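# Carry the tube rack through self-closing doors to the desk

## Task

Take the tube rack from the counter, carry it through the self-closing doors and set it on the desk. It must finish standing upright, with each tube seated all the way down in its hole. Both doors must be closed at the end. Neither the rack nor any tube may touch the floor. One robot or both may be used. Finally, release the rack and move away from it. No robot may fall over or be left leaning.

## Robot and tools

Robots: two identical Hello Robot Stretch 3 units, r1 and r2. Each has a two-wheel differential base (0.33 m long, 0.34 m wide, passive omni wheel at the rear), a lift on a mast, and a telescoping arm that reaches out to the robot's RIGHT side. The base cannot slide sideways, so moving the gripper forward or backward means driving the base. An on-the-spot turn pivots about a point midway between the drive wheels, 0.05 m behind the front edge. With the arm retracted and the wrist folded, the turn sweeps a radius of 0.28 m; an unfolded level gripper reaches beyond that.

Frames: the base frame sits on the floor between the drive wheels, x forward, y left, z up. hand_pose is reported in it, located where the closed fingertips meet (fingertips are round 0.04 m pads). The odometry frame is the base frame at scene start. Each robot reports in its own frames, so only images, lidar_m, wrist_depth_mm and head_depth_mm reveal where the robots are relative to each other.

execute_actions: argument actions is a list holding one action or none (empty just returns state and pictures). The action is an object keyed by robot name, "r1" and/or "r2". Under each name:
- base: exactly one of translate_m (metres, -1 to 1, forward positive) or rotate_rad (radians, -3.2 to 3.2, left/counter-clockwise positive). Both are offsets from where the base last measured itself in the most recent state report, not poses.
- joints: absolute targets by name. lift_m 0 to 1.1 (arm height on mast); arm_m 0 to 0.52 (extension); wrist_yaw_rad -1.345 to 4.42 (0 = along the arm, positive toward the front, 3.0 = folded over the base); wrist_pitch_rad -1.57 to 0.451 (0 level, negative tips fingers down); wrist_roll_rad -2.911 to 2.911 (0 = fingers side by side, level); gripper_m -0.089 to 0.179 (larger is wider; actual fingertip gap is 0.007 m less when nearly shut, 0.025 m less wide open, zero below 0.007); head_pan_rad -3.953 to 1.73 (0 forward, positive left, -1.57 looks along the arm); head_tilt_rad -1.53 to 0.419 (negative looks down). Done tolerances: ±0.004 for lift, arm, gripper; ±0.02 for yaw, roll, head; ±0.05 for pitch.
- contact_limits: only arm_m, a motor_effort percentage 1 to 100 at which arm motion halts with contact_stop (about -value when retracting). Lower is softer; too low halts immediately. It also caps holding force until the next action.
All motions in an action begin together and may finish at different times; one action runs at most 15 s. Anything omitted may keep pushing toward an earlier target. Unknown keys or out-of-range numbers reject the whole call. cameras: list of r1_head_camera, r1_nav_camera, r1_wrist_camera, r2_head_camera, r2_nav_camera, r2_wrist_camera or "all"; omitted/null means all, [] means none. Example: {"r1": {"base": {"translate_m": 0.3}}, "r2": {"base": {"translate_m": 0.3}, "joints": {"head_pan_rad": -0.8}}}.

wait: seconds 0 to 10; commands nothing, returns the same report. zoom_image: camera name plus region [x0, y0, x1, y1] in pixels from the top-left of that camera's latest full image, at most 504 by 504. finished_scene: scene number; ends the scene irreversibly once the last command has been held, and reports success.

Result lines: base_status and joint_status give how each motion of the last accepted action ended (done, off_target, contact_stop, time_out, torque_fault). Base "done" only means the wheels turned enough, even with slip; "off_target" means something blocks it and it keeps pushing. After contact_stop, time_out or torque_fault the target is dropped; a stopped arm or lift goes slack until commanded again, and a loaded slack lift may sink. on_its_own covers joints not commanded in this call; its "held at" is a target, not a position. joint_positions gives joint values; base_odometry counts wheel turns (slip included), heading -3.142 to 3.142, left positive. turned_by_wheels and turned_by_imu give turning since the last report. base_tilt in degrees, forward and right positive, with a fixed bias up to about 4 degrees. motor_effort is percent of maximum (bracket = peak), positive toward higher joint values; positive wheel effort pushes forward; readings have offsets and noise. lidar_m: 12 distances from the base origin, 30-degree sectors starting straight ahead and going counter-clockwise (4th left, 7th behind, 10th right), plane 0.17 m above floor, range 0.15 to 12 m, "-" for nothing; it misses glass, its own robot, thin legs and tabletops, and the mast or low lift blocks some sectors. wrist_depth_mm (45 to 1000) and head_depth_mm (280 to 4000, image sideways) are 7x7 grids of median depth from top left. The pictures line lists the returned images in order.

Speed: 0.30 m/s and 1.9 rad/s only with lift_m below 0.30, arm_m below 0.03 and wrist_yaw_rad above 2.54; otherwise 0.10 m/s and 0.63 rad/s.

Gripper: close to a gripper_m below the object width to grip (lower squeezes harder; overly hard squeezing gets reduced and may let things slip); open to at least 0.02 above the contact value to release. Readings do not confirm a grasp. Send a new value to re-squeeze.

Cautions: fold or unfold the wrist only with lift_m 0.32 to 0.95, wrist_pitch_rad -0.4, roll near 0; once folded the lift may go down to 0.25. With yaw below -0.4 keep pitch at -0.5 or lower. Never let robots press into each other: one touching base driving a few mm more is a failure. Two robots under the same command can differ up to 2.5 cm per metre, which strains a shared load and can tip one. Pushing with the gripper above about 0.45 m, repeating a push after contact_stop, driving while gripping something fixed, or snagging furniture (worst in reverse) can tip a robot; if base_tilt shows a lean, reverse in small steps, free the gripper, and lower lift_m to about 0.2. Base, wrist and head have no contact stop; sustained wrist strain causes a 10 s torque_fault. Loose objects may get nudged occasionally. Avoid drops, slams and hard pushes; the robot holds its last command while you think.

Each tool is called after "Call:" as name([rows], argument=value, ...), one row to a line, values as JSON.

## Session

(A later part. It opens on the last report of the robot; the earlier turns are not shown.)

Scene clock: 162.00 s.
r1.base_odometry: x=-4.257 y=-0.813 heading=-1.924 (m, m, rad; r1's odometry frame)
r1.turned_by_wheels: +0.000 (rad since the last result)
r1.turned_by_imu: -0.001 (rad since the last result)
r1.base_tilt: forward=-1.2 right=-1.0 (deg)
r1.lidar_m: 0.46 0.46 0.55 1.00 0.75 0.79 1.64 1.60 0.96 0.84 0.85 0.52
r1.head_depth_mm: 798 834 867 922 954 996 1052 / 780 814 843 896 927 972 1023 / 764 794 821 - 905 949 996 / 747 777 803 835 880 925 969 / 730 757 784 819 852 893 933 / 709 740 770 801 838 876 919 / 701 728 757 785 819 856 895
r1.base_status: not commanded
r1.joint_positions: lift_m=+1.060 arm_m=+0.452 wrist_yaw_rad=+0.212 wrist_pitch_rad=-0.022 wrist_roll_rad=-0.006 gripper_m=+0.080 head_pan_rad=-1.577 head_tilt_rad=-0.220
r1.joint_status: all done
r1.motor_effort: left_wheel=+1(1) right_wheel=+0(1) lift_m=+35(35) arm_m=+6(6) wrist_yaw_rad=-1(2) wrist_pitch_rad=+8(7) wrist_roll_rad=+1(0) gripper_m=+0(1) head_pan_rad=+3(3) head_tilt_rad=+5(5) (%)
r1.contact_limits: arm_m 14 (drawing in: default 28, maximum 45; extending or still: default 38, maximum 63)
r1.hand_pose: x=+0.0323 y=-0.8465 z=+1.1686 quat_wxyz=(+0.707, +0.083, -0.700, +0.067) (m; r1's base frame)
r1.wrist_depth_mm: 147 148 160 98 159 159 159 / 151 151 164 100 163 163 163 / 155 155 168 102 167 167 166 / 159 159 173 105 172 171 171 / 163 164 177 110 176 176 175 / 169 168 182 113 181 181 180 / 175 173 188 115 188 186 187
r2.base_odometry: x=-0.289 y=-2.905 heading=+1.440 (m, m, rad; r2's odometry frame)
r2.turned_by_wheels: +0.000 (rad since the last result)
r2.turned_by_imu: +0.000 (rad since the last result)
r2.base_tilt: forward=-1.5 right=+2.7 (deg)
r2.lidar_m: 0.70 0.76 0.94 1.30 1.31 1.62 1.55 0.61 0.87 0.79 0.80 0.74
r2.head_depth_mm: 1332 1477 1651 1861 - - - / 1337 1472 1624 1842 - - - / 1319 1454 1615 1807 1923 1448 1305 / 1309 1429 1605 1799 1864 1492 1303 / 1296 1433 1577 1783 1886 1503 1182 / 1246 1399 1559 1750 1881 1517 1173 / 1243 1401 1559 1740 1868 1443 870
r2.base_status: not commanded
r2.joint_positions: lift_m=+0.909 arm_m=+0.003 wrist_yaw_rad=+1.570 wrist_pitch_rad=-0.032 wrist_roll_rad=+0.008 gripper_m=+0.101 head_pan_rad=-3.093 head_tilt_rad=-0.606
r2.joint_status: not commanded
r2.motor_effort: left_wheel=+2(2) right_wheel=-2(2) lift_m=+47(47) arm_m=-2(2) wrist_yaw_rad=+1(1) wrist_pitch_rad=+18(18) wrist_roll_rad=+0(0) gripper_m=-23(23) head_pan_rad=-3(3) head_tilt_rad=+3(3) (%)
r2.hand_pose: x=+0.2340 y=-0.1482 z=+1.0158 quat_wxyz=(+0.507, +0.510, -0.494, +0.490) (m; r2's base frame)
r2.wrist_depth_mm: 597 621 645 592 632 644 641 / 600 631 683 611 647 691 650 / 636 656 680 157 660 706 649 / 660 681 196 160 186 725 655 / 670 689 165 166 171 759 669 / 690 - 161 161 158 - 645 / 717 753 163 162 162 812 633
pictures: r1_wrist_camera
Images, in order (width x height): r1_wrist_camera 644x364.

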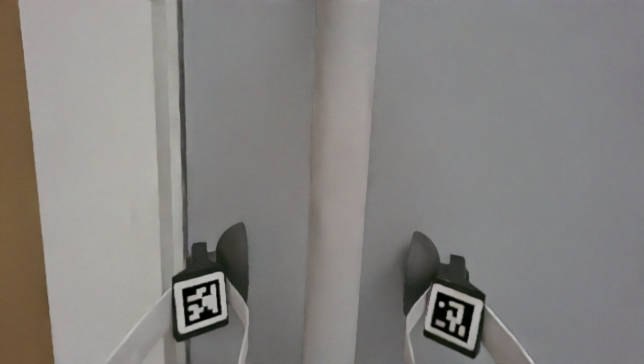

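Call:
execute_actions([
  {"r1":{"joints":{"arm_m":0.446,"gripper_m":-0.04}}},
], cameras=["r1_wrist_camera"])

Call:
execute_actions([
  {"r1":{"base":{"rotate_rad":-0.10},"joints":{"arm_m":0.358,"wrist_yaw_rad":0.41},"contact_limits":{"arm_m":30}}},
], cameras=[])

Call:
execute_actions([
  {"r1":{"base":{"translate_m":-0.11},"joints":{"arm_m":0.248,"wrist_yaw_rad":0.55},"contact_limits":{"arm_m":30}}},
], cameras=["r1_wrist_camera"])

Scene clock: 165.23 s.
r1.base_odometry: x=-4.257 y=-0.813 heading=-1.924 (m, m, rad; r1's odometry frame)
r1.turned_by_wheels: +0.000 (rad since the last result)
r1.turned_by_imu: -0.001 (rad since the last result)
r1.base_tilt: forward=-1.3 right=-0.9 (deg)
r1.lidar_m: 0.46 0.46 0.55 1.00 0.75 0.79 1.64 1.60 0.96 0.84 0.85 0.52
r1.head_depth_mm: 799 831 864 922 955 1003 1054 / 779 811 843 895 927 969 1023 / 762 795 823 - 903 950 998 / 746 776 805 836 880 926 968 / 731 754 784 816 849 894 935 / 711 737 769 804 838 874 916 / 702 731 757 787 820 857 892
r1.base_status: not commanded
r1.joint_positions: lift_m=+1.060 arm_m=+0.446 wrist_yaw_rad=+0.205 wrist_pitch_rad=-0.022 wrist_roll_rad=-0.006 gripper_m=-0.039 head_pan_rad=-1.577 head_tilt_rad=-0.220
r1.joint_status: all done
r1.motor_effort: left_wheel=+1(2) right_wheel=+2(3) lift_m=+35(35) arm_m=-3(3) wrist_yaw_rad=+4(4) wrist_pitch_rad=+7(8) wrist_roll_rad=+0(1) gripper_m=-23(100) head_pan_rad=+3(3) head_tilt_rad=+5(5) (%)
r1.hand_pose: x=+0.0306 y=-0.8415 z=+1.1686 quat_wxyz=(+0.707, +0.080, -0.700, +0.064) (m; r1's base frame)
r1.wrist_depth_mm: 151 151 164 102 164 164 164 / 155 155 168 105 168 168 168 / 159 160 172 108 172 172 173 / 163 164 178 113 177 177 177 / 168 168 182 112 182 182 182 / 174 172 187 115 186 187 187 / 179 177 194 155 194 193 192
r2.base_odometry: x=-0.289 y=-2.905 heading=+1.440 (m, m, rad; r2's odometry frame)
r2.turned_by_wheels: +0.000 (rad since the last result)
r2.turned_by_imu: +0.000 (rad since the last result)
r2.base_tilt: forward=-1.6 right=+2.7 (deg)
r2.lidar_m: 0.70 0.77 0.94 1.31 1.31 1.62 1.56 0.61 0.87 0.79 0.80 0.74
r2.head_depth_mm: 1346 1483 1650 1852 - - - / 1325 1463 1640 1836 - - - / 1317 1450 1614 1818 1918 1440 1313 / 1306 1440 1599 1804 1864 1495 1299 / 1290 1430 1590 1780 1901 1504 1178 / 1252 1400 1566 1759 1883 1518 1172 / 1239 1395 1536 1735 1867 1442 874
r2.base_status: not commanded
r2.joint_positions: lift_m=+0.909 arm_m=+0.003 wrist_yaw_rad=+1.570 wrist_pitch_rad=-0.032 wrist_roll_rad=+0.008 gripper_m=+0.101 head_pan_rad=-3.093 head_tilt_rad=-0.606
r2.joint_status: not commanded
r2.motor_effort: left_wheel=+2(2) right_wheel=-2(1) lift_m=+47(47) arm_m=-2(1) wrist_yaw_rad=+0(1) wrist_pitch_rad=+18(17) wrist_roll_rad=+0(0) gripper_m=-23(23) head_pan_rad=-3(3) head_tilt_rad=+2(3) (%)
r2.hand_pose: x=+0.2340 y=-0.1482 z=+1.0158 quat_wxyz=(+0.507, +0.510, -0.494, +0.490) (m; r2's base frame)
r2.wrist_depth_mm: 597 628 651 614 621 653 620 / 614 641 677 608 638 692 636 / 625 654 679 158 685 706 644 / 664 669 195 160 185 745 660 / 687 683 165 165 173 750 670 / 699 - 161 160 159 - 666 / 706 754 164 162 161 824 640
pictures: r1_wrist_camera
Images, in order (width x height): r1_wrist_camera 644x364.

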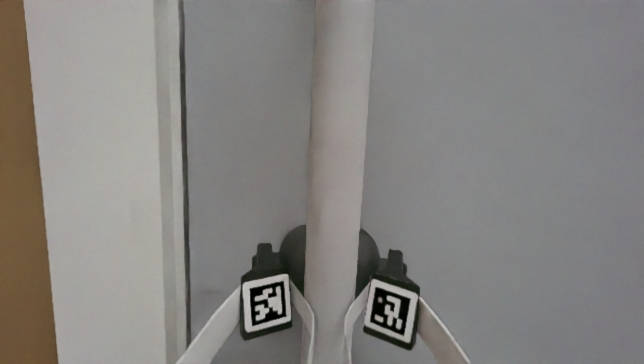

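Scene clock: 167.10 s.
r1.base_odometry: x=-4.257 y=-0.813 heading=-2.025 (m, m, rad; r1's odometry frame)
r1.turned_by_wheels: -0.100 (rad since the last result)
r1.turned_by_imu: -0.095 (rad since the last result)
r1.base_tilt: forward=-1.3 right=-1.1 (deg)
r1.lidar_m: 0.46 0.46 0.52 0.85 0.75 0.77 1.65 1.64 0.95 0.76 0.84 0.55
r1.head_depth_mm: 786 822 851 905 946 1001 1053 / 751 783 810 - 895 943 993 / 717 747 772 - 851 888 934 / 686 712 740 - 808 842 883 / 657 683 704 730 765 800 845 / 646 715 751 785 820 868 904 / 692 721 749 780 812 847 882
r1.base_status: done
r1.joint_positions: lift_m=+1.060 arm_m=+0.359 wrist_yaw_rad=+0.382 wrist_pitch_rad=-0.022 wrist_roll_rad=-0.005 gripper_m=-0.039 head_pan_rad=-1.577 head_tilt_rad=-0.220
r1.joint_status: wrist_yaw_rad off_target (ended at +0.382, target +0.410); the others done
r1.on_its_own: wrist_yaw_rad is at rest, and its effort (+21) is outside its rest range (-12 to +12)
r1.motor_effort: left_wheel=-3(19) right_wheel=+6(25) lift_m=+35(35) arm_m=-8(13) wrist_yaw_rad=+21(30) wrist_pitch_rad=+7(9) wrist_roll_rad=+0(1) gripper_m=-19(23) head_pan_rad=+3(3) head_tilt_rad=+4(5) (%)
r1.contact_limits: arm_m 30 (drawing in: default 28, maximum 45; extending or still: default 38, maximum 63)
r1.hand_pose: x=+0.0740 y=-0.7408 z=+1.1687 quat_wxyz=(+0.698, +0.142, -0.691, +0.127) (m; r1's base frame)
r1.wrist_depth_mm: 275 267 170 111 172 172 173 / 280 274 174 113 176 177 177 / 288 281 179 116 181 182 182 / 298 288 185 121 186 186 187 / 306 298 189 121 192 192 192 / 315 307 194 123 196 196 198 / 324 315 202 130 202 203 204
r2.base_odometry: x=-0.289 y=-2.905 heading=+1.440 (m, m, rad; r2's odometry frame)
r2.turned_by_wheels: +0.000 (rad since the last result)
r2.turned_by_imu: +0.000 (rad since the last result)
r2.base_tilt: forward=-1.5 right=+2.7 (deg)
r2.lidar_m: 0.70 0.76 0.94 1.31 1.31 1.62 1.47 0.61 0.87 0.79 0.80 0.74
r2.head_depth_mm: 1326 1465 1646 1874 - - - / 1303 1429 1597 1811 - - - / 1273 1415 1559 1766 1891 1441 1315 / 1250 1370 1529 1715 1862 1487 1309 / 1228 1346 1498 1670 1820 1495 1165 / 1174 1308 1503 1735 1874 1519 1174 / 1218 1392 1558 1749 1880 1478 861
r2.base_status: not commanded
r2.joint_positions: lift_m=+0.909 arm_m=+0.003 wrist_yaw_rad=+1.570 wrist_pitch_rad=-0.032 wrist_roll_rad=+0.008 gripper_m=+0.101 head_pan_rad=-3.093 head_tilt_rad=-0.606
r2.joint_status: not commanded
r2.motor_effort: left_wheel=+2(2) right_wheel=-2(2) lift_m=+47(47) arm_m=-1(1) wrist_yaw_rad=+0(1) wrist_pitch_rad=+18(18) wrist_roll_rad=+0(0) gripper_m=-23(23) head_pan_rad=-3(3) head_tilt_rad=+2(3) (%)
r2.hand_pose: x=+0.2340 y=-0.1482 z=+1.0158 quat_wxyz=(+0.507, +0.510, -0.494, +0.490) (m; r2's base frame)
r2.wrist_depth_mm: 601 615 650 604 635 657 639 / 619 664 675 632 652 678 643 / 627 662 689 158 657 700 643 / 643 670 196 161 185 718 654 / 681 699 166 166 173 761 665 / 695 - 161 161 158 - 654 / 685 772 163 163 161 822 629
pictures: none
No camera images: the call's "cameras" was empty. Leave "cameras" out to get every camera's image.

Scene clock: 169.23 s.
r1.base_odometry: x=-4.208 y=-0.714 heading=-2.024 (m, m, rad; r1's odometry frame)
r1.turned_by_wheels: +0.001 (rad since the last result)
r1.turned_by_imu: -0.046 (rad since the last result)
r1.base_tilt: forward=-1.3 right=-1.1 (deg)
r1.lidar_m: 0.56 0.56 0.62 0.96 0.68 0.71 1.55 1.54 0.94 0.64 0.62 0.69
r1.head_depth_mm: 778 822 857 - 962 1014 1077 / 715 748 777 - 866 905 954 / 663 688 715 - 798 823 861 / 614 638 663 - 727 749 783 / 573 594 615 626 661 689 718 / 537 556 567 587 617 638 663 / 507 526 548 577 819 863 904
r1.base_status: done
r1.joint_positions: lift_m=+1.060 arm_m=+0.248 wrist_yaw_rad=+0.580 wrist_pitch_rad=-0.024 wrist_roll_rad=-0.005 gripper_m=-0.039 head_pan_rad=-1.576 head_tilt_rad=-0.219
r1.joint_status: wrist_yaw_rad off_target (ended at +0.580, target +0.550); the others done
r1.on_its_own: wrist_yaw_rad is at rest, and its effort (-23) is outside its rest range (-12 to +12)
r1.motor_effort: left_wheel=+7(30) right_wheel=-10(15) lift_m=+35(35) arm_m=-2(13) wrist_yaw_rad=-23(44) wrist_pitch_rad=+8(10) wrist_roll_rad=-1(1) gripper_m=-22(23) head_pan_rad=+3(3) head_tilt_rad=+5(5) (%)
r1.contact_limits: arm_m 30 (drawing in: default 28, maximum 45; extending or still: default 38, maximum 63)
r1.hand_pose: x=+0.1186 y=-0.6070 z=+1.1684 quat_wxyz=(+0.682, +0.210, -0.673, +0.194) (m; r1's base frame)
r1.wrist_depth_mm: 501 467 169 112 173 174 175 / 513 475 174 114 177 178 180 / 531 499 179 116 181 183 184 / 547 498 184 119 186 188 189 / 561 520 189 122 192 193 195 / 581 536 194 123 198 199 200 / 600 550 201 198 204 204 207
r2.base_odometry: x=-0.289 y=-2.905 heading=+1.440 (m, m, rad; r2's odometry frame)
r2.turned_by_wheels: +0.000 (rad since the last result)
r2.turned_by_imu: +0.000 (rad since the last result)
r2.base_tilt: forward=-1.4 right=+2.7 (deg)
r2.lidar_m: 0.70 0.77 0.94 1.31 1.31 1.62 1.32 0.54 0.87 0.79 0.80 0.74
r2.head_depth_mm: 1299 1448 1613 1839 - - - / 1248 1374 1537 1736 - - - / 1204 1318 1467 1652 1811 1439 1313 / 1153 1265 1397 1570 1738 1481 1170 / 1088 1222 1345 1503 1705 1492 1166 / 1034 1157 1348 1740 1891 1506 983 / 369 1398 1542 1741 644 741 1351
r2.base_status: not commanded
r2.joint_positions: lift_m=+0.909 arm_m=+0.003 wrist_yaw_rad=+1.570 wrist_pitch_rad=-0.032 wrist_roll_rad=+0.008 gripper_m=+0.101 head_pan_rad=-3.093 head_tilt_rad=-0.606
r2.joint_status: not commanded
r2.motor_effort: left_wheel=+3(2) right_wheel=-2(2) lift_m=+47(47) arm_m=-1(1) wrist_yaw_rad=-1(0) wrist_pitch_rad=+18(18) wrist_roll_rad=+0(0) gripper_m=-23(23) head_pan_rad=-2(3) head_tilt_rad=+2(3) (%)
r2.hand_pose: x=+0.2340 y=-0.1482 z=+1.0158 quat_wxyz=(+0.507, +0.510, -0.494, +0.490) (m; r2's base frame)
r2.wrist_depth_mm: 602 635 644 607 629 644 636 / 616 625 671 606 629 671 655 / 651 661 686 158 682 698 646 / 674 673 196 160 185 735 638 / 683 698 166 164 172 747 655 / 708 - 161 160 159 - 676 / 721 750 163 162 162 801 628
pictures: r1_wrist_camera
Images, in order (width x height): r1_wrist_camera 644x364.

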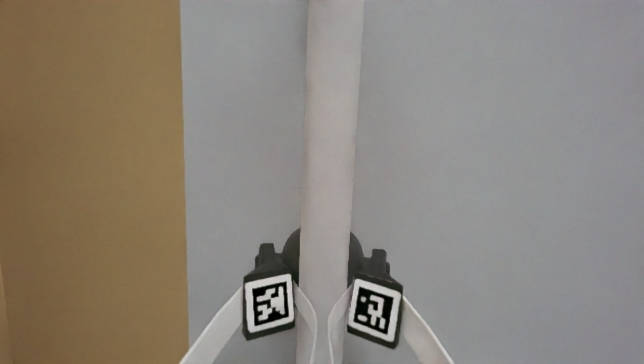

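Call:
execute_actions([
  {"r1":{"base":{"translate_m":-0.12},"joints":{"arm_m":0.159,"wrist_yaw_rad":0.72},"contact_limits":{"arm_m":30}}},
], cameras=[])

Call:
execute_actions([
  {"r1":{"base":{"translate_m":-0.148},"joints":{"arm_m":0.092,"wrist_yaw_rad":0.88},"contact_limits":{"arm_m":30}}},
], cameras=["r2_nav_camera"])

Scene clock: 172.00 s.
r1.base_odometry: x=-4.156 y=-0.606 heading=-2.024 (m, m, rad; r1's odometry frame)
r1.turned_by_wheels: +0.000 (rad since the last result)
r1.turned_by_imu: -0.017 (rad since the last result)
r1.base_tilt: forward=-1.3 right=-1.0 (deg)
r1.lidar_m: 0.67 0.67 0.73 1.12 0.63 0.62 1.45 1.44 0.99 0.56 0.51 0.83
r1.head_depth_mm: 826 873 929 - - 1104 1181 / 723 756 780 - - 940 978 / 641 666 694 - - 797 836 / 575 598 618 656 - 706 728 / 522 539 558 561 - 618 645 / 479 493 508 522 524 535 580 / 442 453 459 478 492 510 527
r1.base_status: done
r1.joint_positions: lift_m=+1.060 arm_m=+0.159 wrist_yaw_rad=+0.722 wrist_pitch_rad=-0.024 wrist_roll_rad=-0.004 gripper_m=-0.039 head_pan_rad=-1.576 head_tilt_rad=-0.219
r1.joint_status: all done
r1.motor_effort: left_wheel=+2(20) right_wheel=-3(11) lift_m=+35(35) arm_m=-4(13) wrist_yaw_rad=-1(49) wrist_pitch_rad=+8(9) wrist_roll_rad=-1(1) gripper_m=-20(24) head_pan_rad=+3(3) head_tilt_rad=+5(4) (%)
r1.contact_limits: arm_m 30 (drawing in: default 28, maximum 45; extending or still: default 38, maximum 63)
r1.hand_pose: x=+0.1475 y=-0.4962 z=+1.1682 quat_wxyz=(+0.666, +0.257, -0.657, +0.242) (m; r1's base frame)
r1.wrist_depth_mm: 669 689 169 110 173 176 178 / 671 708 172 114 178 181 184 / 682 731 177 118 183 186 188 / 696 753 182 120 188 191 194 / 701 777 187 121 193 197 199 / 710 796 192 123 199 202 206 / 713 813 199 200 206 209 212
r2.base_odometry: x=-0.289 y=-2.905 heading=+1.440 (m, m, rad; r2's odometry frame)
r2.turned_by_wheels: +0.000 (rad since the last result)
r2.turned_by_imu: +0.000 (rad since the last result)
r2.base_tilt: forward=-1.5 right=+2.6 (deg)
r2.lidar_m: 0.70 0.76 0.94 1.30 1.32 1.63 1.17 0.47 0.87 0.79 0.80 0.74
r2.head_depth_mm: 1264 1403 1591 1842 - - - / 1183 1314 1467 1675 - - - / 1085 1216 1364 1536 1686 1448 1227 / 995 1142 1271 1433 1598 1490 1156 / 323 839 1194 1324 1540 1465 753 / 316 357 1180 511 569 1431 1343 / 331 359 430 1699 1860 1540 1347
r2.base_status: not commanded
r2.joint_positions: lift_m=+0.909 arm_m=+0.003 wrist_yaw_rad=+1.570 wrist_pitch_rad=-0.032 wrist_roll_rad=+0.008 gripper_m=+0.101 head_pan_rad=-3.093 head_tilt_rad=-0.606
r2.joint_status: not commanded
r2.motor_effort: left_wheel=+2(2) right_wheel=-2(2) lift_m=+47(47) arm_m=-2(1) wrist_yaw_rad=+1(1) wrist_pitch_rad=+18(18) wrist_roll_rad=+1(0) gripper_m=-23(23) head_pan_rad=-3(3) head_tilt_rad=+3(3) (%)
r2.hand_pose: x=+0.2340 y=-0.1482 z=+1.0158 quat_wxyz=(+0.507, +0.510, -0.494, +0.490) (m; r2's base frame)
r2.wrist_depth_mm: 601 636 642 605 634 667 635 / 612 656 669 607 635 688 635 / 644 653 682 158 655 710 647 / 651 680 195 161 186 723 639 / 684 691 166 165 172 750 665 / 705 - 161 161 159 - 669 / 715 753 164 163 163 819 624
pictures: none
No camera images: the call's "cameras" was empty. Leave "cameras" out to get every camera's image.

Scene clock: 174.63 s.
r1.base_odometry: x=-4.091 y=-0.473 heading=-2.023 (m, m, rad; r1's odometry frame)
r1.turned_by_wheels: +0.000 (rad since the last result)
r1.turned_by_imu: -0.059 (rad since the last result)
r1.base_tilt: forward=-1.1 right=-1.0 (deg)
r1.lidar_m: 0.80 0.79 0.85 1.25 0.52 1.42 1.33 1.31 1.27 0.54 0.42 1.04
r1.head_depth_mm: 1075 1128 1177 - - 1403 1453 / 930 974 1023 1015 - - 1353 / 747 778 812 834 - - 976 / 625 645 669 699 739 - 790 / 537 551 570 580 - - 644 / 471 482 494 499 - 528 551 / 419 428 437 448 452 470 400
r1.base_status: done
r1.joint_positions: lift_m=+1.060 arm_m=+0.092 wrist_yaw_rad=+0.898 wrist_pitch_rad=-0.025 wrist_roll_rad=-0.004 gripper_m=-0.039 head_pan_rad=-1.576 head_tilt_rad=-0.219
r1.joint_status: all done
r1.on_its_own: wrist_yaw_rad is at rest, and its effort (-14) is outside its rest range (-12 to +12)
r1.motor_effort: left_wheel=+4(36) right_wheel=-7(11) lift_m=+35(35) arm_m=-3(15) wrist_yaw_rad=-14(61) wrist_pitch_rad=+9(9) wrist_roll_rad=-1(1) gripper_m=-21(26) head_pan_rad=+3(3) head_tilt_rad=+5(4) (%)
r1.contact_limits: arm_m 30 (drawing in: default 28, maximum 45; extending or still: default 38, maximum 63)
r1.hand_pose: x=+0.1785 y=-0.3964 z=+1.1680 quat_wxyz=(+0.642, +0.315, -0.632, +0.300) (m; r1's base frame)
r1.wrist_depth_mm: 716 822 166 111 177 181 187 / 711 851 170 114 180 186 192 / 726 869 175 116 186 191 198 / 728 880 179 119 191 197 204 / 736 889 184 122 197 203 210 / 744 910 188 123 203 209 217 / 753 931 196 199 208 216 225
r2.base_odometry: x=-0.289 y=-2.905 heading=+1.440 (m, m, rad; r2's odometry frame)
r2.turned_by_wheels: +0.000 (rad since the last result)
r2.turned_by_imu: +0.000 (rad since the last result)
r2.base_tilt: forward=-1.6 right=+2.7 (deg)
r2.lidar_m: 0.70 0.76 0.94 1.31 1.31 1.62 0.40 1.35 0.87 0.79 0.80 0.74
r2.head_depth_mm: 286 1329 1550 1800 - - - / - 1181 1361 1574 - - - / - 308 1218 1371 1520 1448 1153 / 289 311 1066 446 511 598 674 / 293 324 396 1134 1763 1480 1329 / 305 1414 1611 1779 1891 1518 1338 / 1281 1398 1547 1742 1864 1536 1353
r2.base_status: not commanded
r2.joint_positions: lift_m=+0.909 arm_m=+0.003 wrist_yaw_rad=+1.570 wrist_pitch_rad=-0.032 wrist_roll_rad=+0.008 gripper_m=+0.101 head_pan_rad=-3.093 head_tilt_rad=-0.606
r2.joint_status: not commanded
r2.motor_effort: left_wheel=+2(2) right_wheel=-3(2) lift_m=+48(47) arm_m=-1(2) wrist_yaw_rad=+0(0) wrist_pitch_rad=+17(18) wrist_roll_rad=+0(0) gripper_m=-23(24) head_pan_rad=-3(3) head_tilt_rad=+3(2) (%)
r2.hand_pose: x=+0.2340 y=-0.1482 z=+1.0158 quat_wxyz=(+0.507, +0.510, -0.494, +0.490) (m; r2's base frame)
r2.wrist_depth_mm: 600 624 651 604 633 653 649 / 607 635 656 605 647 690 644 / 622 655 686 157 663 708 647 / 649 681 197 159 186 733 654 / 680 709 166 166 172 760 662 / 699 - 161 160 159 - 676 / 705 750 163 163 162 832 636
pictures: r2_nav_camera (sideways: a quarter turn counterclockwise sets it upright)
Images, in order (width x height): r2_nav_camera 672x504.

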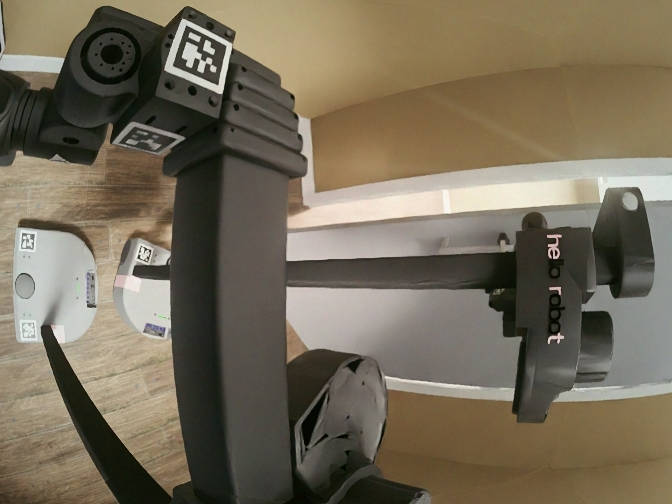

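Call:
execute_actions([
  {"r1":{"base":{"translate_m":-0.145},"joints":{"arm_m":0.062,"wrist_yaw_rad":1.04},"contact_limits":{"arm_m":30}},"r2":{"base":{"translate_m":0.18}}},
], cameras=[])

Call:
execute_actions([
  {"r1":{"base":{"translate_m":-0.16},"joints":{"arm_m":0.058,"wrist_yaw_rad":1.21},"contact_limits":{"arm_m":30}}},
], cameras=["r2_nav_camera"])

Scene clock: 178.10 s.
r1.base_odometry: x=-4.028 y=-0.343 heading=-2.023 (m, m, rad; r1's odometry frame)
r1.turned_by_wheels: +0.000 (rad since the last result)
r1.turned_by_imu: -0.043 (rad since the last result)
r1.base_tilt: forward=-1.2 right=-1.1 (deg)
r1.lidar_m: 0.94 0.92 0.96 0.67 0.67 1.32 1.21 1.18 1.25 0.59 0.37 0.39
r1.head_depth_mm: 1203 1264 1319 - - - 1588 / 1135 1193 1245 1283 - - - / 1062 1102 1144 1188 - - - / 812 839 861 891 923 - 1063 / 641 655 671 712 - - - / 529 538 549 556 - - 573 / 450 457 464 470 462 - 497
r1.base_status: done
r1.joint_positions: lift_m=+1.060 arm_m=+0.062 wrist_yaw_rad=+1.054 wrist_pitch_rad=-0.025 wrist_roll_rad=-0.004 gripper_m=-0.036 head_pan_rad=-1.576 head_tilt_rad=-0.219
r1.joint_status: all done
r1.motor_effort: left_wheel=+4(27) right_wheel=-5(13) lift_m=+35(35) arm_m=-3(17) wrist_yaw_rad=-11(65) wrist_pitch_rad=+8(9) wrist_roll_rad=-1(1) gripper_m=-21(28) head_pan_rad=+2(3) head_tilt_rad=+5(4) (%)
r1.contact_limits: arm_m 30 (drawing in: default 28, maximum 45; extending or still: default 38, maximum 63)
r1.hand_pose: x=+0.2008 y=-0.3335 z=+1.1681 quat_wxyz=(+0.617, +0.363, -0.605, +0.349) (m; r1's base frame)
r1.wrist_depth_mm: 744 843 164 111 178 185 194 / 759 872 168 115 182 191 199 / 767 874 172 116 188 197 206 / 783 923 178 119 194 203 212 / 794 944 182 122 199 208 218 / 811 965 186 123 207 215 226 / 833 - 194 199 213 223 235
r2.base_odometry: x=-0.266 y=-2.727 heading=+1.440 (m, m, rad; r2's odometry frame)
r2.turned_by_wheels: +0.000 (rad since the last result)
r2.turned_by_imu: +0.001 (rad since the last result)
r2.base_tilt: forward=-1.4 right=+2.7 (deg)
r2.lidar_m: 0.52 0.59 0.72 1.25 1.34 1.66 0.53 1.30 0.84 0.77 0.77 0.53
r2.head_depth_mm: 390 1505 1769 2047 - - - / 403 462 524 605 - - - / 545 1045 1244 1397 1548 1444 1146 / 891 979 1091 1247 1464 1491 1321 / - - 3963 2454 1875 1509 1332 / - 1626 1765 1964 1918 1517 1338 / 1425 1563 1734 1922 1942 1531 1351
r2.base_status: done
r2.joint_positions: lift_m=+0.909 arm_m=+0.003 wrist_yaw_rad=+1.570 wrist_pitch_rad=-0.032 wrist_roll_rad=+0.008 gripper_m=+0.101 head_pan_rad=-3.093 head_tilt_rad=-0.606
r2.joint_status: not commanded
r2.motor_effort: left_wheel=+3(6) right_wheel=-2(4) lift_m=+47(47) arm_m=-2(1) wrist_yaw_rad=+0(0) wrist_pitch_rad=+18(18) wrist_roll_rad=+0(0) gripper_m=-23(23) head_pan_rad=-3(3) head_tilt_rad=+3(3) (%)
r2.hand_pose: x=+0.2340 y=-0.1482 z=+1.0158 quat_wxyz=(+0.507, +0.510, -0.494, +0.490) (m; r2's base frame)
r2.wrist_depth_mm: 449 464 481 422 445 468 496 / 459 469 497 427 458 487 501 / 479 488 500 157 475 505 540 / 482 511 195 161 187 510 546 / 491 512 165 166 173 543 558 / 518 - 161 161 158 - 592 / 528 560 163 163 161 574 609
pictures: none
No camera images: the call's "cameras" was empty. Leave "cameras" out to get every camera's image.

Scene clock: 180.63 s.
r1.base_odometry: x=-3.958 y=-0.199 heading=-2.023 (m, m, rad; r1's odometry frame)
r1.turned_by_wheels: +0.000 (rad since the last result)
r1.turned_by_imu: +0.000 (rad since the last result)
r1.base_tilt: forward=-1.2 right=-1.0 (deg)
r1.lidar_m: 1.09 1.06 1.12 0.57 1.21 1.20 1.07 1.04 1.10 0.70 0.36 0.35
r1.head_depth_mm: 1267 1313 1361 - - - 1504 / 1217 1275 1333 1376 - - - / 1157 1196 1257 1294 - - - / 1094 1133 1177 1224 1282 1324 - / 877 887 900 918 1003 - - / 657 663 673 676 - - - / 525 529 534 536 - - 552
r1.base_status: done
r1.joint_positions: lift_m=+1.060 arm_m=+0.058 wrist_yaw_rad=+1.185 wrist_pitch_rad=-0.025 wrist_roll_rad=-0.004 gripper_m=-0.036 head_pan_rad=-1.576 head_tilt_rad=-0.219
r1.joint_status: wrist_yaw_rad off_target (ended at +1.185, target +1.210); the others done
r1.on_its_own: wrist_yaw_rad is held at +1.163, not at your +1.210, by its stall guard, which is not easing now; wrist_yaw_rad is at rest, and its effort (-16) is outside its rest range (-12 to +12)
r1.motor_effort: left_wheel=+4(7) right_wheel=-7(12) lift_m=+35(35) arm_m=-3(12) wrist_yaw_rad=-16(63) wrist_pitch_rad=+8(8) wrist_roll_rad=-1(1) gripper_m=-19(25) head_pan_rad=+2(3) head_tilt_rad=+5(6) (%)
r1.contact_limits: arm_m 30 (drawing in: default 28, maximum 45; extending or still: default 38, maximum 63)
r1.hand_pose: x=+0.2154 y=-0.2995 z=+1.1681 quat_wxyz=(+0.593, +0.401, -0.580, +0.388) (m; r1's base frame)
r1.wrist_depth_mm: 813 919 163 112 179 188 198 / 828 926 167 114 185 194 205 / 843 937 172 116 190 199 212 / 855 980 176 119 195 206 218 / 883 - 181 122 201 214 226 / 893 - 184 123 210 219 233 / 895 - 193 198 215 228 242
r2.base_odometry: x=-0.266 y=-2.727 heading=+1.440 (m, m, rad; r2's odometry frame)
r2.turned_by_wheels: +0.000 (rad since the last result)
r2.turned_by_imu: +0.000 (rad since the last result)
r2.base_tilt: forward=-1.5 right=+2.7 (deg)
r2.lidar_m: 0.52 0.59 0.72 1.24 1.35 0.53 0.65 1.30 0.84 0.76 0.77 0.53
r2.head_depth_mm: 1044 1318 1707 2012 - - - / 954 1030 1230 1435 - - - / 800 882 1007 1142 1289 1422 1316 / - - 3761 2487 1882 1495 1318 / - - 3894 2404 1888 1501 1332 / - 1630 1769 1983 1897 1508 1343 / 1427 1559 1736 1948 1921 1533 1354
r2.base_status: not commanded
r2.joint_positions: lift_m=+0.909 arm_m=+0.003 wrist_yaw_rad=+1.570 wrist_pitch_rad=-0.032 wrist_roll_rad=+0.008 gripper_m=+0.101 head_pan_rad=-3.093 head_tilt_rad=-0.606
r2.joint_status: not commanded
r2.motor_effort: left_wheel=+2(2) right_wheel=-2(2) lift_m=+46(47) arm_m=-1(1) wrist_yaw_rad=+1(0) wrist_pitch_rad=+18(18) wrist_roll_rad=+1(0) gripper_m=-23(23) head_pan_rad=-3(3) head_tilt_rad=+2(3) (%)
r2.hand_pose: x=+0.2340 y=-0.1482 z=+1.0158 quat_wxyz=(+0.507, +0.510, -0.494, +0.490) (m; r2's base frame)
r2.wrist_depth_mm: 447 457 487 417 440 470 492 / 460 468 492 427 450 493 505 / 472 490 511 157 467 500 526 / 484 514 195 159 186 515 545 / 503 510 165 166 173 541 560 / 510 - 160 160 159 - 580 / 522 556 164 163 162 585 605
pictures: r2_nav_camera (sideways: a quarter turn counterclockwise sets it upright)
Images, in order (width x height): r2_nav_camera 672x504.

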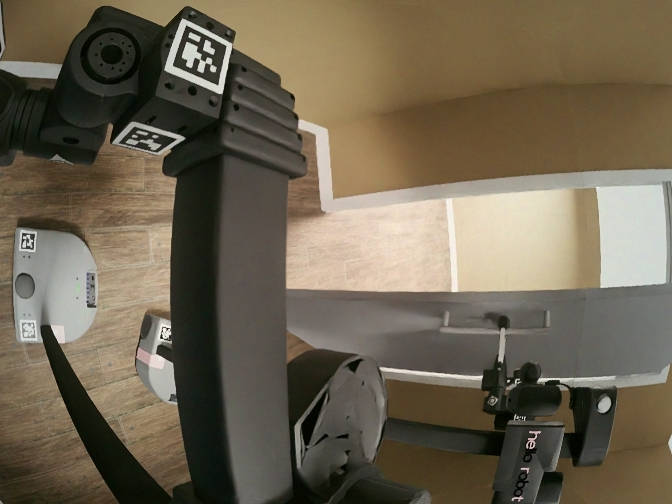

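Call:
execute_actions([
  {"r1":{"base":{"translate_m":-0.156},"joints":{"arm_m":0.079,"wrist_yaw_rad":1.30},"contact_limits":{"arm_m":30}}},
], cameras=[])

Call:
execute_actions([
  {"r1":{"base":{"translate_m":-0.162},"joints":{"arm_m":0.136,"wrist_yaw_rad":1.47},"contact_limits":{"arm_m":30}}},
], cameras=["r2_nav_camera","r1_wrist_camera"])

Scene clock: 183.73 s.
r1.base_odometry: x=-3.890 y=-0.058 heading=-2.023 (m, m, rad; r1's odometry frame)
r1.turned_by_wheels: +0.000 (rad since the last result)
r1.turned_by_imu: -0.002 (rad since the last result)
r1.base_tilt: forward=-1.3 right=-1.2 (deg)
r1.lidar_m: 1.23 1.20 1.26 0.55 1.08 1.09 0.93 0.90 0.95 0.93 0.37 0.33
r1.head_depth_mm: 1124 1148 1187 - - 1326 1350 / 1264 1310 1361 1414 - - 1499 / 1235 1284 1336 1377 - - 1547 / 1174 1217 1265 1315 1378 - 1508 / 1114 1154 1193 1240 1306 - - / 973 962 954 947 - - - / 688 682 678 673 601 - 661
r1.base_status: done
r1.joint_positions: lift_m=+1.060 arm_m=+0.079 wrist_yaw_rad=+1.318 wrist_pitch_rad=-0.025 wrist_roll_rad=-0.004 gripper_m=-0.036 head_pan_rad=-1.576 head_tilt_rad=-0.219
r1.joint_status: all done
r1.on_its_own: wrist_yaw_rad is at rest, and its effort (-14) is outside its rest range (-12 to +12)
r1.motor_effort: left_wheel=+5(3) right_wheel=-5(11) lift_m=+35(35) arm_m=+3(4) wrist_yaw_rad=-14(21) wrist_pitch_rad=+9(9) wrist_roll_rad=-1(1) gripper_m=-20(20) head_pan_rad=+2(3) head_tilt_rad=+5(4) (%)
r1.contact_limits: arm_m 30 (drawing in: default 28, maximum 45; extending or still: default 38, maximum 63)
r1.hand_pose: x=+0.2261 y=-0.2876 z=+1.1681 quat_wxyz=(+0.566, +0.439, -0.552, +0.427) (m; r1's base frame)
r1.wrist_depth_mm: 919 983 163 111 180 191 203 / 931 - 167 114 185 197 210 / 923 - 171 116 191 203 216 / 958 - 175 119 197 211 224 / 982 - 180 122 203 216 232 / - - 184 123 212 224 239 / - - 193 197 218 231 250
r2.base_odometry: x=-0.266 y=-2.727 heading=+1.440 (m, m, rad; r2's odometry frame)
r2.turned_by_wheels: +0.000 (rad since the last result)
r2.turned_by_imu: +0.000 (rad since the last result)
r2.base_tilt: forward=-1.5 right=+2.7 (deg)
r2.lidar_m: 0.52 0.59 0.72 1.25 1.34 0.56 0.90 1.30 0.84 0.76 0.77 0.54
r2.head_depth_mm: 769 856 1293 2014 - - - / - - 3167 1111 - - - / - - 3758 2475 1917 1446 1310 / - - 3812 2502 1865 1482 1330 / - - 3913 2450 1902 1497 1333 / - 1631 1765 1957 1922 1516 1341 / 1426 1558 1734 1951 1920 1528 1344
r2.base_status: not commanded
r2.joint_positions: lift_m=+0.909 arm_m=+0.003 wrist_yaw_rad=+1.570 wrist_pitch_rad=-0.032 wrist_roll_rad=+0.008 gripper_m=+0.101 head_pan_rad=-3.093 head_tilt_rad=-0.606
r2.joint_status: not commanded
r2.motor_effort: left_wheel=+2(2) right_wheel=-2(3) lift_m=+47(47) arm_m=+0(1) wrist_yaw_rad=+0(0) wrist_pitch_rad=+18(18) wrist_roll_rad=+1(0) gripper_m=-23(23) head_pan_rad=-3(2) head_tilt_rad=+2(3) (%)
r2.hand_pose: x=+0.2340 y=-0.1482 z=+1.0158 quat_wxyz=(+0.507, +0.510, -0.494, +0.490) (m; r2's base frame)
r2.wrist_depth_mm: 453 465 476 415 440 470 492 / 461 478 490 427 458 476 508 / 471 494 500 157 478 500 520 / 482 509 196 161 185 515 548 / 508 509 165 166 174 532 557 / 510 - 160 161 158 - 565 / 522 549 163 163 162 591 600
pictures: none
No camera images: the call's "cameras" was empty. Leave "cameras" out to get every camera's image.

Scene clock: 186.37 s.
r1.base_odometry: x=-3.819 y=+0.087 heading=-2.022 (m, m, rad; r1's odometry frame)
r1.turned_by_wheels: +0.000 (rad since the last result)
r1.turned_by_imu: -0.002 (rad since the last result)
r1.base_tilt: forward=-1.3 right=-1.0 (deg)
r1.lidar_m: 1.38 1.34 0.58 1.08 0.97 1.02 0.78 0.76 0.80 1.13 0.37 0.33
r1.head_depth_mm: 935 965 983 - 1041 1089 1128 / 1067 1109 1150 - - 1238 1328 / 1246 1295 1354 1382 - 1590 1544 / 1252 1300 1350 1395 1449 1566 1580 / 1187 1235 1275 1338 1392 - 1500 / 1134 1170 1216 1244 - - 1404 / 1071 1101 1061 1003 969 926 900
r1.base_status: done
r1.joint_positions: lift_m=+1.060 arm_m=+0.136 wrist_yaw_rad=+1.511 wrist_pitch_rad=-0.024 wrist_roll_rad=-0.007 gripper_m=-0.036 head_pan_rad=-1.576 head_tilt_rad=-0.219
r1.joint_status: wrist_yaw_rad off_target (ended at +1.511, target +1.470); the others done
r1.on_its_own: wrist_yaw_rad is held at +1.520, not at your +1.470, by its stall guard, which is not easing now
r1.motor_effort: left_wheel=+2(7) right_wheel=-4(12) lift_m=+35(35) arm_m=+3(9) wrist_yaw_rad=+7(41) wrist_pitch_rad=+8(8) wrist_roll_rad=+1(2) gripper_m=-19(22) head_pan_rad=+3(3) head_tilt_rad=+4(5) (%)
r1.contact_limits: arm_m 30 (drawing in: default 28, maximum 45; extending or still: default 38, maximum 63)
r1.hand_pose: x=+0.2338 y=-0.2962 z=+1.1683 quat_wxyz=(+0.523, +0.489, -0.507, +0.480) (m; r1's base frame)
r1.wrist_depth_mm: - - 163 110 179 189 198 / - - 167 113 185 194 205 / - - 172 118 190 199 211 / - - 177 122 195 206 217 / - - 181 123 200 212 225 / - - 185 123 210 219 233 / - - 193 199 215 227 242
r2.base_odometry: x=-0.266 y=-2.727 heading=+1.440 (m, m, rad; r2's odometry frame)
r2.turned_by_wheels: +0.000 (rad since the last result)
r2.turned_by_imu: +0.000 (rad since the last result)
r2.base_tilt: forward=-1.5 right=+2.8 (deg)
r2.lidar_m: 0.52 0.59 0.72 1.24 0.63 0.71 5.01 1.30 0.84 0.76 0.77 0.53
r2.head_depth_mm: - - 1973 1553 - - - / - - 3579 2437 - - - / - - 3701 2445 1924 1437 1321 / - - 3768 2484 1870 1495 1326 / - - 3890 2431 1881 1494 1335 / - 1631 1771 1986 1910 1515 1351 / 1428 1560 1732 1950 1939 1539 1348
r2.base_status: not commanded
r2.joint_positions: lift_m=+0.909 arm_m=+0.003 wrist_yaw_rad=+1.570 wrist_pitch_rad=-0.032 wrist_roll_rad=+0.008 gripper_m=+0.101 head_pan_rad=-3.093 head_tilt_rad=-0.606
r2.joint_status: not commanded
r2.motor_effort: left_wheel=+2(2) right_wheel=-2(2) lift_m=+47(47) arm_m=-2(2) wrist_yaw_rad=+2(1) wrist_pitch_rad=+18(18) wrist_roll_rad=+0(0) gripper_m=-24(23) head_pan_rad=-3(2) head_tilt_rad=+3(3) (%)
r2.hand_pose: x=+0.2340 y=-0.1482 z=+1.0158 quat_wxyz=(+0.507, +0.510, -0.494, +0.490) (m; r2's base frame)
r2.wrist_depth_mm: 449 466 483 411 448 466 492 / 461 485 509 424 460 485 512 / 465 488 504 157 475 498 523 / 489 509 196 161 186 512 537 / 499 511 165 166 172 534 552 / 518 - 161 162 159 - 578 / 528 562 162 162 161 594 597
pictures: r1_wrist_camera, r2_nav_camera (sideways: a quarter turn counterclockwise sets it upright)
Images, in order (width x height): r1_wrist_camera 644x364, r2_nav_camera 672x504.

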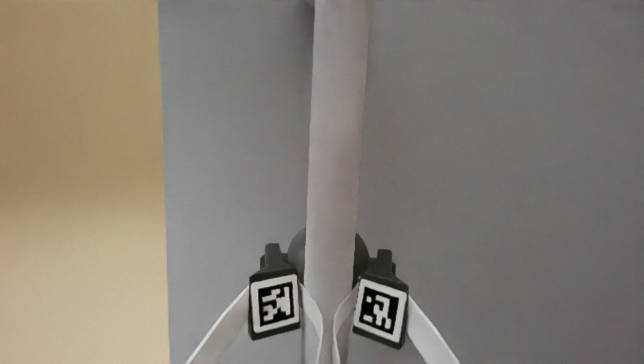

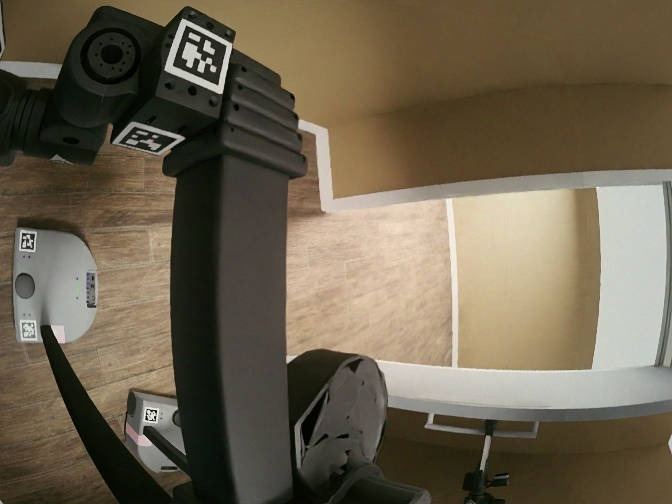

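Call:
execute_actions([
  {"r2":{"base":{"translate_m":-1.0}},"r1":{"joints":{"wrist_yaw_rad":1.51}}},
], cameras=["r2_nav_camera"])

Call:
execute_actions([
  {"r2":{"base":{"translate_m":-1.0},"joints":{"head_pan_rad":-2.3,"head_tilt_rad":-0.4}}},
], cameras=["r2_nav_camera","r2_head_camera","r2_wrist_camera"])

Scene clock: 197.63 s.
r1.base_odometry: x=-3.819 y=+0.087 heading=-2.022 (m, m, rad; r1's odometry frame)
r1.turned_by_wheels: +0.000 (rad since the last result)
r1.turned_by_imu: -0.003 (rad since the last result)
r1.base_tilt: forward=-1.2 right=-1.2 (deg)
r1.lidar_m: 1.38 1.34 1.32 1.08 0.97 1.02 0.78 0.76 0.80 1.13 0.37 0.33
r1.head_depth_mm: 936 962 984 - 1043 1095 1128 / 1067 1107 1150 - - 1242 1335 / 1245 1293 1351 1383 - 1582 1544 / 1251 1297 1349 1396 1442 1570 1571 / 1182 1225 1279 1331 1394 - 1504 / 1131 1172 1217 1238 - - 1399 / 1073 1102 1060 1001 973 926 897
r1.base_status: not commanded
r1.joint_positions: lift_m=+1.060 arm_m=+0.136 wrist_yaw_rad=+1.509 wrist_pitch_rad=-0.024 wrist_roll_rad=-0.007 gripper_m=-0.036 head_pan_rad=-1.576 head_tilt_rad=-0.219
r1.joint_status: all done
r1.motor_effort: left_wheel=+2(2) right_wheel=-4(4) lift_m=+35(35) arm_m=+3(3) wrist_yaw_rad=+1(6) wrist_pitch_rad=+8(8) wrist_roll_rad=+1(1) gripper_m=-18(19) head_pan_rad=+2(3) head_tilt_rad=+6(5) (%)
r1.hand_pose: x=+0.2337 y=-0.2966 z=+1.1683 quat_wxyz=(+0.523, +0.489, -0.507, +0.480) (m; r1's base frame)
r1.wrist_depth_mm: - - 163 110 180 189 198 / - - 168 113 184 194 205 / - - 172 119 190 199 211 / - - 177 122 196 206 218 / - 548 181 123 201 214 226 / - - 184 123 209 221 233 / - - 193 165 215 229 242
r2.base_odometry: x=-0.396 y=-3.718 heading=+1.440 (m, m, rad; r2's odometry frame)
r2.turned_by_wheels: +0.000 (rad since the last result)
r2.turned_by_imu: -0.001 (rad since the last result)
r2.base_tilt: forward=-1.6 right=+2.7 (deg)
r2.lidar_m: 1.51 0.66 0.31 0.31 0.35 0.56 4.02 0.83 0.93 0.92 0.92 1.14
r2.head_depth_mm: 3587 3963 3547 2388 - - - / 3519 3888 3626 2429 - - - / 3487 3831 3699 2468 1927 1440 1306 / 3450 3826 3785 2518 1863 1491 1314 / 3403 3789 3801 2521 1880 1505 1327 / 3368 3762 3943 2583 1915 1516 1345 / 3408 3695 3905 2641 1920 1116 1171
r2.base_status: done
r2.joint_positions: lift_m=+0.909 arm_m=+0.003 wrist_yaw_rad=+1.570 wrist_pitch_rad=-0.032 wrist_roll_rad=+0.008 gripper_m=+0.101 head_pan_rad=-3.093 head_tilt_rad=-0.606
r2.joint_status: not commanded
r2.motor_effort: left_wheel=+2(4) right_wheel=-2(5) lift_m=+47(47) arm_m=-2(2) wrist_yaw_rad=+0(0) wrist_pitch_rad=+17(18) wrist_roll_rad=+0(1) gripper_m=-23(23) head_pan_rad=-3(3) head_tilt_rad=+3(3) (%)
r2.hand_pose: x=+0.2340 y=-0.1482 z=+1.0158 quat_wxyz=(+0.507, +0.510, -0.494, +0.490) (m; r2's base frame)
r2.wrist_depth_mm: - - - - - - 778 / - - - - - - 786 / - - - 157 - - 770 / - - 195 161 185 - 780 / - - 165 165 172 - 790 / - - 160 161 158 - 774 / - - 162 163 163 - 791
pictures: r2_nav_camera (sideways: a quarter turn counterclockwise sets it upright)
Images, in order (width x height): r2_nav_camera 672x504.

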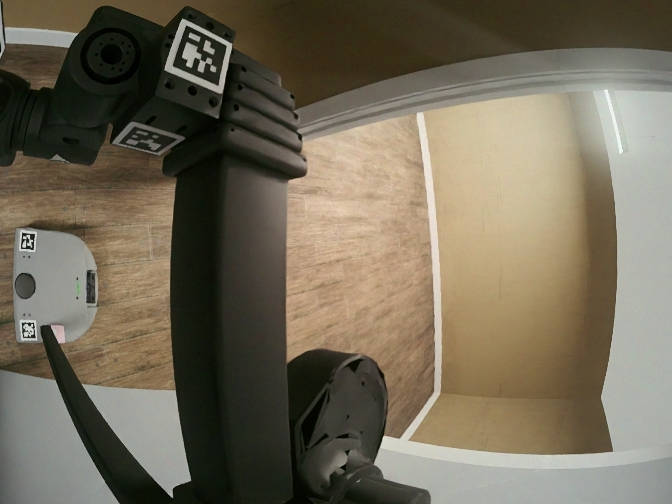

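Scene clock: 208.60 s.
r1.base_odometry: x=-3.819 y=+0.087 heading=-2.022 (m, m, rad; r1's odometry frame)
r1.turned_by_wheels: +0.000 (rad since the last result)
r1.turned_by_imu: -0.003 (rad since the last result)
r1.base_tilt: forward=-1.2 right=-1.1 (deg)
r1.lidar_m: 1.38 1.34 1.32 1.08 0.98 1.02 0.78 0.76 0.80 1.13 0.37 0.33
r1.head_depth_mm: 935 964 979 - 1038 1095 1133 / 1067 1107 1146 - - 1238 1327 / 1254 1291 1352 1386 - 1589 1552 / 1247 1298 1345 1395 1449 1561 1574 / 1193 1231 1280 1337 1391 - 1504 / 1129 1173 1216 1241 - - 1402 / 1075 1102 1061 999 970 925 897
r1.base_status: not commanded
r1.joint_positions: lift_m=+1.060 arm_m=+0.136 wrist_yaw_rad=+1.509 wrist_pitch_rad=-0.024 wrist_roll_rad=-0.007 gripper_m=-0.036 head_pan_rad=-1.576 head_tilt_rad=-0.219
r1.joint_status: not commanded
r1.motor_effort: left_wheel=+2(2) right_wheel=-4(4) lift_m=+35(35) arm_m=+3(3) wrist_yaw_rad=+1(1) wrist_pitch_rad=+8(8) wrist_roll_rad=+1(2) gripper_m=-18(18) head_pan_rad=+3(3) head_tilt_rad=+6(5) (%)
r1.hand_pose: x=+0.2337 y=-0.2966 z=+1.1683 quat_wxyz=(+0.523, +0.489, -0.507, +0.480) (m; r1's base frame)
r1.wrist_depth_mm: - - 163 110 180 189 198 / - - 167 113 184 194 205 / - - 172 118 189 200 212 / - - 176 122 195 207 218 / - - 181 123 201 212 226 / - - 185 123 209 221 234 / - - 193 166 215 226 242
r2.base_odometry: x=-0.526 y=-4.710 heading=+1.440 (m, m, rad; r2's odometry frame)
r2.turned_by_wheels: +0.000 (rad since the last result)
r2.turned_by_imu: -0.001 (rad since the last result)
r2.base_tilt: forward=-1.6 right=+2.7 (deg)
r2.lidar_m: 1.16 0.60 0.51 0.50 2.08 2.56 3.01 3.04 2.86 1.23 0.55 1.33
r2.head_depth_mm: 2747 2905 3066 3221 2380 1748 1385 / 2955 3142 3341 3401 2395 1770 1467 / 3145 3393 3597 3784 2417 1767 - / 3449 3686 3883 3882 2443 1797 - / 3303 3438 3631 3600 2474 1807 1559 / 2992 3117 3148 3354 2507 1839 1544 / 2760 2793 2881 3065 2545 1835 1467
r2.base_status: done
r2.joint_positions: lift_m=+0.909 arm_m=+0.003 wrist_yaw_rad=+1.570 wrist_pitch_rad=-0.032 wrist_roll_rad=+0.008 gripper_m=+0.101 head_pan_rad=-2.307 head_tilt_rad=-0.409
r2.joint_status: all done
r2.motor_effort: left_wheel=+2(3) right_wheel=-2(4) lift_m=+47(47) arm_m=-2(1) wrist_yaw_rad=+0(0) wrist_pitch_rad=+18(18) wrist_roll_rad=+0(0) gripper_m=-23(23) head_pan_rad=+2(30) head_tilt_rad=+4(14) (%)
r2.hand_pose: x=+0.2340 y=-0.1482 z=+1.0158 quat_wxyz=(+0.507, +0.510, -0.494, +0.490) (m; r2's base frame)
r2.wrist_depth_mm: 626 853 - - - - 964 / 640 862 - - - - 937 / 634 859 - 157 - - 937 / 639 883 197 161 187 - 930 / 639 773 164 166 173 - 964 / 642 - 161 160 159 - 987 / 617 878 163 163 161 - 934
pictures: r2_head_camera (sideways: a quarter turn clockwise sets it upright), r2_nav_camera (sideways: a quarter turn counterclockwise sets it upright), r2_wrist_camera
Images, in order (width x height): r2_head_camera 896x504, r2_nav_camera 672x504, r2_wrist_camera 644x364.

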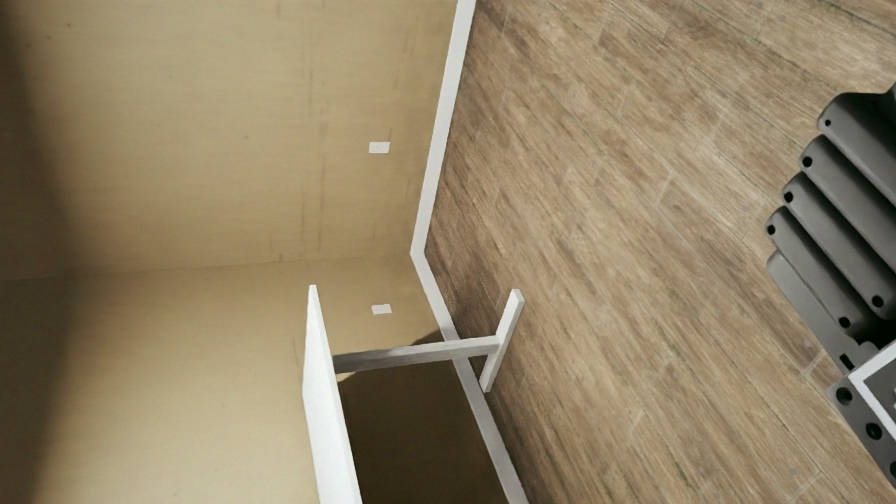

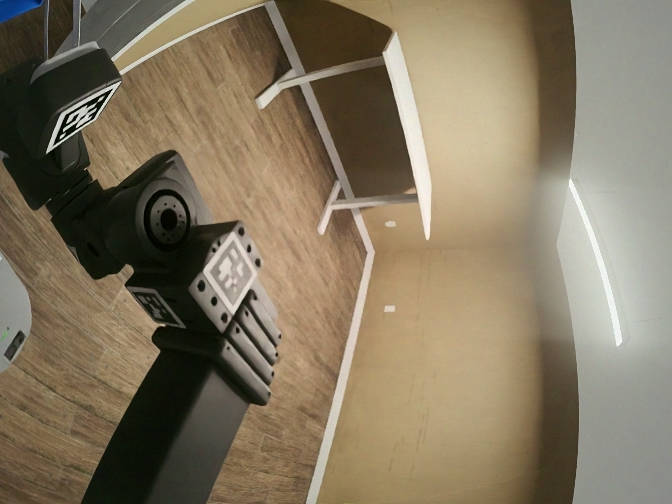

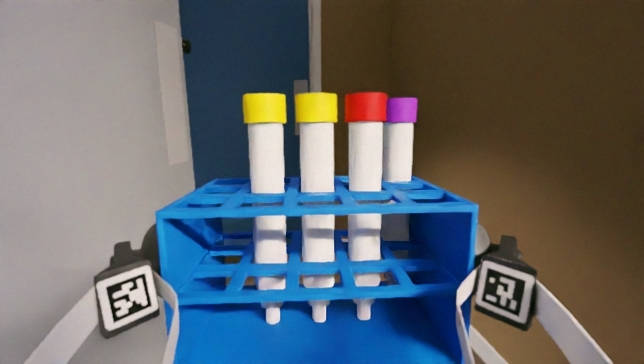

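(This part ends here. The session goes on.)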